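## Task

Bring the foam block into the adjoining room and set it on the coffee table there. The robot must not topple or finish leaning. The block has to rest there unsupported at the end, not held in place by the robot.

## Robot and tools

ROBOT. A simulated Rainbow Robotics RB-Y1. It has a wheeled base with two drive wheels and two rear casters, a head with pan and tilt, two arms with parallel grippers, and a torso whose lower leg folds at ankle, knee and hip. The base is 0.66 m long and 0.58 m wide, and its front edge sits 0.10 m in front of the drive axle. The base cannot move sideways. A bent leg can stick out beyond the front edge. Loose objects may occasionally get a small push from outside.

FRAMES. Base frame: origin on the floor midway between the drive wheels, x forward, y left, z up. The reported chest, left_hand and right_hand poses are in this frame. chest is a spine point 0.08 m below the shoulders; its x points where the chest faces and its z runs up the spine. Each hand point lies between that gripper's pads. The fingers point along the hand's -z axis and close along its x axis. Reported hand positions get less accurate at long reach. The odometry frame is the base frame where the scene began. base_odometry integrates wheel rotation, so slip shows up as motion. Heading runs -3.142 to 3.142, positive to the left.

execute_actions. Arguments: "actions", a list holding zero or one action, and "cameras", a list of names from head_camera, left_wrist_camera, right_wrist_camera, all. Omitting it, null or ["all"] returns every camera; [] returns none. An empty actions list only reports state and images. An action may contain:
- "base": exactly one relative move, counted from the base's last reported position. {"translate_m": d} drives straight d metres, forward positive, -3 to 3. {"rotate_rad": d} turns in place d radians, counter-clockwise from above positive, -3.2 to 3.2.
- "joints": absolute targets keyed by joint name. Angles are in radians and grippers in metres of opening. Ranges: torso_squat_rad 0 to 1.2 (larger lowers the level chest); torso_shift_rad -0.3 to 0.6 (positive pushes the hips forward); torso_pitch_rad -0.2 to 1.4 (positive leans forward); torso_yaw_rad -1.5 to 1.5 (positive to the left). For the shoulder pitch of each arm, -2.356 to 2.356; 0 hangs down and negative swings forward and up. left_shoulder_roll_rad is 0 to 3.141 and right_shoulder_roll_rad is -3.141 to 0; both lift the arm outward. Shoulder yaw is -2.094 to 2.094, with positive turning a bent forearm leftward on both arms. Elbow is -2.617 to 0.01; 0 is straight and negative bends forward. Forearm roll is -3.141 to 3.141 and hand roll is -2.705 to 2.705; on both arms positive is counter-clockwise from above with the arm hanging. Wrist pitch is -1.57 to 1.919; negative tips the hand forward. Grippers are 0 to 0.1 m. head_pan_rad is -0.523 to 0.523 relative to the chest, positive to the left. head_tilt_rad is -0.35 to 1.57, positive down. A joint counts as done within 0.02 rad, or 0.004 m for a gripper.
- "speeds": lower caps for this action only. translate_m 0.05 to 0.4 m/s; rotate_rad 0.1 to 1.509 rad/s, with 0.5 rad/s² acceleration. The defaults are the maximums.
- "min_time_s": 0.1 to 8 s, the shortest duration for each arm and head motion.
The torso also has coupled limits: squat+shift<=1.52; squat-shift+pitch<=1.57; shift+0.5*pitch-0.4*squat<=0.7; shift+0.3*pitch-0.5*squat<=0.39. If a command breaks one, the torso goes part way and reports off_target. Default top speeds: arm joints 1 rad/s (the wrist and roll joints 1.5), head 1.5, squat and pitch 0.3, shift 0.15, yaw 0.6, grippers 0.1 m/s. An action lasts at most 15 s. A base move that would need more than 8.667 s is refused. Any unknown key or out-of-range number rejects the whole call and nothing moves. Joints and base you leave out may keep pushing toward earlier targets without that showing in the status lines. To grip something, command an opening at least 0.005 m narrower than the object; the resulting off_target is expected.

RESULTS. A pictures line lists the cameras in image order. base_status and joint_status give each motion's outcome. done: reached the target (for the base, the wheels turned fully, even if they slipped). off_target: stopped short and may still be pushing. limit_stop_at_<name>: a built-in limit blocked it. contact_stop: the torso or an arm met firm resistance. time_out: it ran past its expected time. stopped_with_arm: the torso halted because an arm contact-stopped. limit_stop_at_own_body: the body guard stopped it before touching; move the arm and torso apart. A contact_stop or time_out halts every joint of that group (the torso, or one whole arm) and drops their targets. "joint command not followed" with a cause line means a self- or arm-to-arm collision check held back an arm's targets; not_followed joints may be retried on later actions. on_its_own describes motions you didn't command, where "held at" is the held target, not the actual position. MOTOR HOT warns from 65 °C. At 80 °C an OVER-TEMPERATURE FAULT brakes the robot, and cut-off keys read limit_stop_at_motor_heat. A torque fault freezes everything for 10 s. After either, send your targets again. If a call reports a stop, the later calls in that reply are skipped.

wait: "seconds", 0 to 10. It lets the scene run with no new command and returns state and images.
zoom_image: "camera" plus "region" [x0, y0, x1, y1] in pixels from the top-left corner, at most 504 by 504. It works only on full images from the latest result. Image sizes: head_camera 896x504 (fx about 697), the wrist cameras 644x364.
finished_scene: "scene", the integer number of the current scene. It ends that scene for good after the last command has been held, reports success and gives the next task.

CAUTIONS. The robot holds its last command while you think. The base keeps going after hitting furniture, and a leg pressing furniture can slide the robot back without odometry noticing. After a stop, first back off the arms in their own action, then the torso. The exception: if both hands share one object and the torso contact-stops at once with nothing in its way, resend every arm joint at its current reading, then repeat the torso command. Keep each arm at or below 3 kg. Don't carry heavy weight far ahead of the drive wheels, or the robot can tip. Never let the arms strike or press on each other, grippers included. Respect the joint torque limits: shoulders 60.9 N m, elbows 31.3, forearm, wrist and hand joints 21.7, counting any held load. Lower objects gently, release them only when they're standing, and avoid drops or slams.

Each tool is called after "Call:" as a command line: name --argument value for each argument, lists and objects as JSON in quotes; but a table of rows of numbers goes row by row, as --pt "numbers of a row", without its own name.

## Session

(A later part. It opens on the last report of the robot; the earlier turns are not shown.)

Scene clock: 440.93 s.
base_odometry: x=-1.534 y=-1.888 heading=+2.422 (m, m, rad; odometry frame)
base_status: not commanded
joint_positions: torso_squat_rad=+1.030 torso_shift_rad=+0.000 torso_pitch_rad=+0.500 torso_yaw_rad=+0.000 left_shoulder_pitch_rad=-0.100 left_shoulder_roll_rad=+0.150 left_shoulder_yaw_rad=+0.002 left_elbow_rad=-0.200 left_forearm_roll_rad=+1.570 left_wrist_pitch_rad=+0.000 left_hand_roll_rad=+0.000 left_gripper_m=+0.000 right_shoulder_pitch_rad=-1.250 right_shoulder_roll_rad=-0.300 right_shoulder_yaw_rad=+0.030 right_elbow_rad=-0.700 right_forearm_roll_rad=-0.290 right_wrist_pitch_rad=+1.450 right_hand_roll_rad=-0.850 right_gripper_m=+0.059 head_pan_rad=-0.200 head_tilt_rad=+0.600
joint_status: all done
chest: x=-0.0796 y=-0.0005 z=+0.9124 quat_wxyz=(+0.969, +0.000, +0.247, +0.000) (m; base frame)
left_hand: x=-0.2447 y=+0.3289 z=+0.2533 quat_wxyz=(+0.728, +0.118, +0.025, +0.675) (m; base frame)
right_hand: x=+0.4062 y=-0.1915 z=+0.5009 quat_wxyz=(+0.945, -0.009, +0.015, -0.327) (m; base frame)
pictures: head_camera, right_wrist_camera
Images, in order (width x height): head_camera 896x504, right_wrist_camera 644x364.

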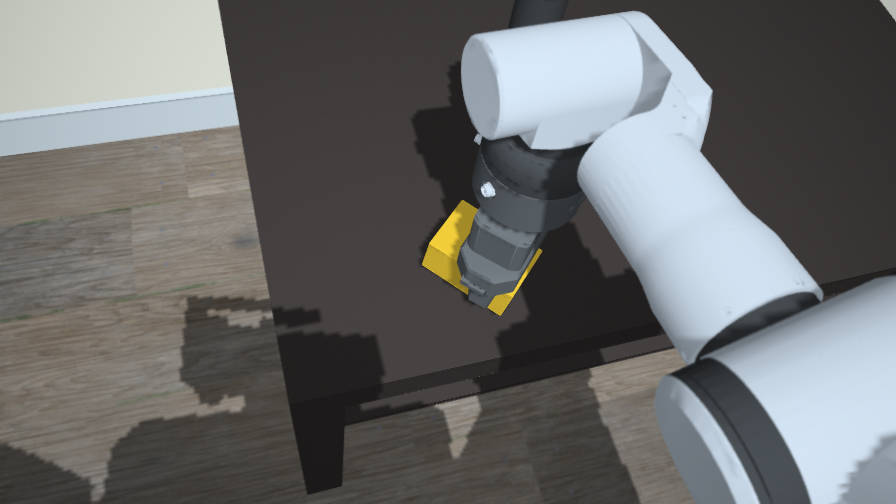

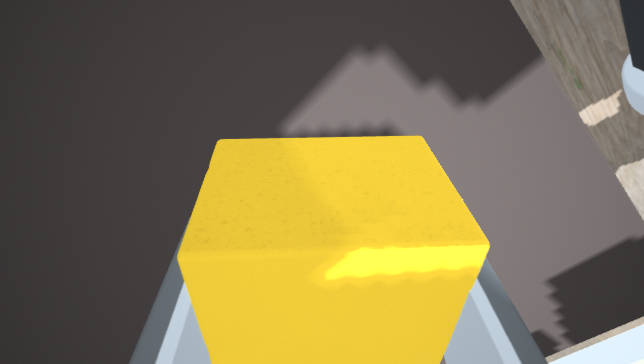

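Call:
execute_actions --actions '[{"base":{"translate_m":0.04},"joints":{"right_shoulder_pitch_rad":-1.22,"right_wrist_pitch_rad":1.42},"min_time_s":1.5}]' --cameras '["right_wrist_camera"]'

Call:
execute_actions --actions '[{"joints":{"right_shoulder_pitch_rad":-1.19,"right_wrist_pitch_rad":1.39},"min_time_s":1.2}]' --cameras '["right_wrist_camera"]'

Scene clock: 450.87 s.
base_odometry: x=-1.564 y=-1.862 heading=+2.422 (m, m, rad; odometry frame)
base_status: done
joint_positions: torso_squat_rad=+1.030 torso_shift_rad=+0.000 torso_pitch_rad=+0.499 torso_yaw_rad=+0.000 left_shoulder_pitch_rad=-0.100 left_shoulder_roll_rad=+0.150 left_shoulder_yaw_rad=+0.002 left_elbow_rad=-0.200 left_forearm_roll_rad=+1.570 left_wrist_pitch_rad=+0.000 left_hand_roll_rad=+0.000 left_gripper_m=+0.000 right_shoulder_pitch_rad=-1.226 right_shoulder_roll_rad=-0.300 right_shoulder_yaw_rad=+0.030 right_elbow_rad=-0.703 right_forearm_roll_rad=-0.291 right_wrist_pitch_rad=+1.420 right_hand_roll_rad=-0.850 right_gripper_m=+0.059 head_pan_rad=-0.200 head_tilt_rad=+0.600
joint_status: all done
chest: x=-0.0801 y=-0.0003 z=+0.9126 quat_wxyz=(+0.969, +0.000, +0.247, +0.000) (m; base frame)
left_hand: x=-0.2444 y=+0.3288 z=+0.2532 quat_wxyz=(+0.728, +0.118, +0.024, +0.675) (m; base frame)
right_hand: x=+0.4029 y=-0.1945 z=+0.4918 quat_wxyz=(+0.944, -0.006, +0.011, -0.330) (m; base frame)
pictures: right_wrist_camera
Images, in order (width x height): right_wrist_camera 644x364.

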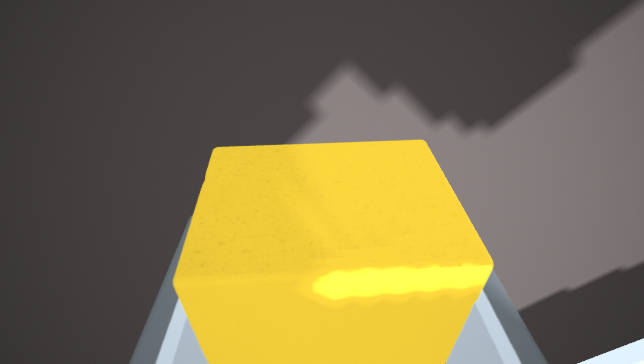

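Scene clock: 452.17 s.
base_odometry: x=-1.564 y=-1.862 heading=+2.422 (m, m, rad; odometry frame)
base_status: not commanded
joint_positions: torso_squat_rad=+1.030 torso_shift_rad=+0.000 torso_pitch_rad=+0.500 torso_yaw_rad=+0.000 left_shoulder_pitch_rad=-0.100 left_shoulder_roll_rad=+0.150 left_shoulder_yaw_rad=+0.002 left_elbow_rad=-0.200 left_forearm_roll_rad=+1.570 left_wrist_pitch_rad=+0.000 left_hand_roll_rad=+0.000 left_gripper_m=+0.000 right_shoulder_pitch_rad=-1.212 right_shoulder_roll_rad=-0.300 right_shoulder_yaw_rad=+0.029 right_elbow_rad=-0.708 right_forearm_roll_rad=-0.291 right_wrist_pitch_rad=+1.399 right_hand_roll_rad=-0.850 right_gripper_m=+0.059 head_pan_rad=-0.200 head_tilt_rad=+0.600
joint_status: right_shoulder_pitch_rad contact_stop (moved +0.014 of +0.036); the others done
on_its_own: right_shoulder_pitch_rad is held at -1.211, not at your -1.190, since a contact_stop
chest: x=-0.0797 y=-0.0004 z=+0.9125 quat_wxyz=(+0.969, +0.000, +0.247, +0.000) (m; base frame)
left_hand: x=-0.2446 y=+0.3289 z=+0.2533 quat_wxyz=(+0.728, +0.118, +0.025, +0.675) (m; base frame)
right_hand: x=+0.4027 y=-0.1961 z=+0.4866 quat_wxyz=(+0.943, -0.003, +0.006, -0.332) (m; base frame)
pictures: right_wrist_camera
Images, in order (width x height): right_wrist_camera 644x364.

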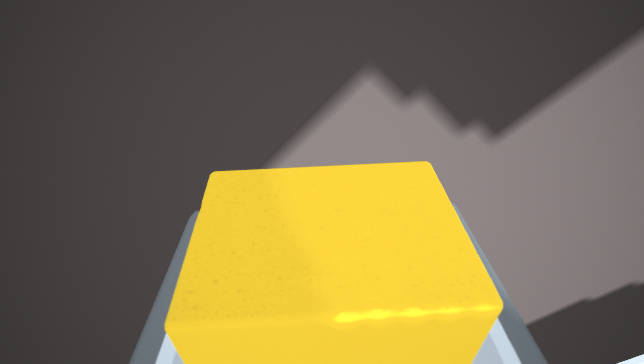

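Call:
execute_actions --actions '[{"joints":{"right_gripper_m":0.1,"right_shoulder_pitch_rad":-1.24}}]' --cameras '[]'

Call:
execute_actions --actions '[{"joints":{"torso_squat_rad":0.85}}]' --cameras '["head_camera","right_wrist_camera"]'

Scene clock: 458.10 s.
base_odometry: x=-1.564 y=-1.862 heading=+2.422 (m, m, rad; odometry frame)
base_status: not commanded
joint_positions: torso_squat_rad=+1.030 torso_shift_rad=+0.000 torso_pitch_rad=+0.500 torso_yaw_rad=+0.000 left_shoulder_pitch_rad=-0.100 left_shoulder_roll_rad=+0.150 left_shoulder_yaw_rad=+0.002 left_elbow_rad=-0.200 left_forearm_roll_rad=+1.570 left_wrist_pitch_rad=+0.000 left_hand_roll_rad=+0.000 left_gripper_m=+0.000 right_shoulder_pitch_rad=-1.240 right_shoulder_roll_rad=-0.300 right_shoulder_yaw_rad=+0.029 right_elbow_rad=-0.707 right_forearm_roll_rad=-0.291 right_wrist_pitch_rad=+1.399 right_hand_roll_rad=-0.850 right_gripper_m=+0.100 head_pan_rad=-0.200 head_tilt_rad=+0.600
joint_status: all done
chest: x=-0.0797 y=-0.0005 z=+0.9124 quat_wxyz=(+0.969, +0.000, +0.247, +0.000) (m; base frame)
left_hand: x=-0.2446 y=+0.3289 z=+0.2533 quat_wxyz=(+0.728, +0.118, +0.025, +0.675) (m; base frame)
right_hand: x=+0.4153 y=-0.1901 z=+0.4983 quat_wxyz=(+0.945, +0.004, -0.005, -0.328) (m; base frame)
pictures: none
No camera images: the call's "cameras" was empty. Leave "cameras" out to get every camera's image.

Scene clock: 459.50 s.
base_odometry: x=-1.564 y=-1.862 heading=+2.422 (m, m, rad; odometry frame)
base_status: not commanded
joint_positions: torso_squat_rad=+0.850 torso_shift_rad=+0.000 torso_pitch_rad=+0.500 torso_yaw_rad=+0.000 left_shoulder_pitch_rad=-0.100 left_shoulder_roll_rad=+0.150 left_shoulder_yaw_rad=+0.002 left_elbow_rad=-0.200 left_forearm_roll_rad=+1.570 left_wrist_pitch_rad=+0.000 left_hand_roll_rad=+0.000 left_gripper_m=+0.000 right_shoulder_pitch_rad=-1.240 right_shoulder_roll_rad=-0.300 right_shoulder_yaw_rad=+0.029 right_elbow_rad=-0.707 right_forearm_roll_rad=-0.291 right_wrist_pitch_rad=+1.399 right_hand_roll_rad=-0.850 right_gripper_m=+0.100 head_pan_rad=-0.200 head_tilt_rad=+0.600
joint_status: all done
chest: x=-0.0796 y=-0.0005 z=+1.0140 quat_wxyz=(+0.969, +0.000, +0.247, +0.000) (m; base frame)
left_hand: x=-0.2447 y=+0.3289 z=+0.3550 quat_wxyz=(+0.728, +0.118, +0.025, +0.675) (m; base frame)
right_hand: x=+0.4152 y=-0.1902 z=+0.5998 quat_wxyz=(+0.945, +0.004, -0.005, -0.328) (m; base frame)
pictures: head_camera, right_wrist_camera
Images, in order (width x height): head_camera 896x504, right_wrist_camera 644x364.

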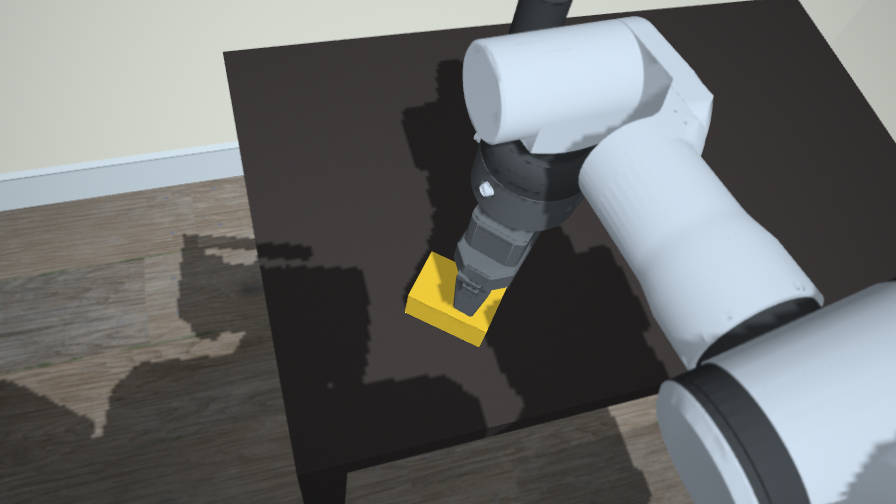

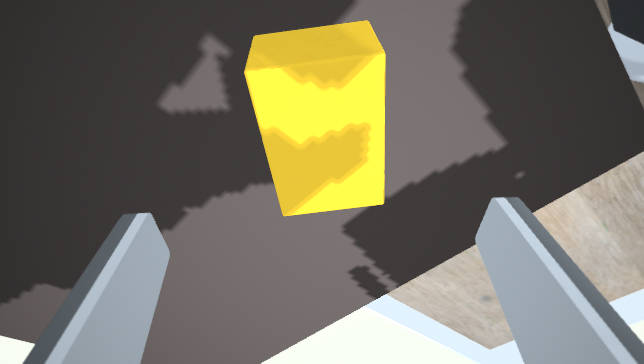

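Call:
finished_scene --scene 2

The scene is finished: the task was done.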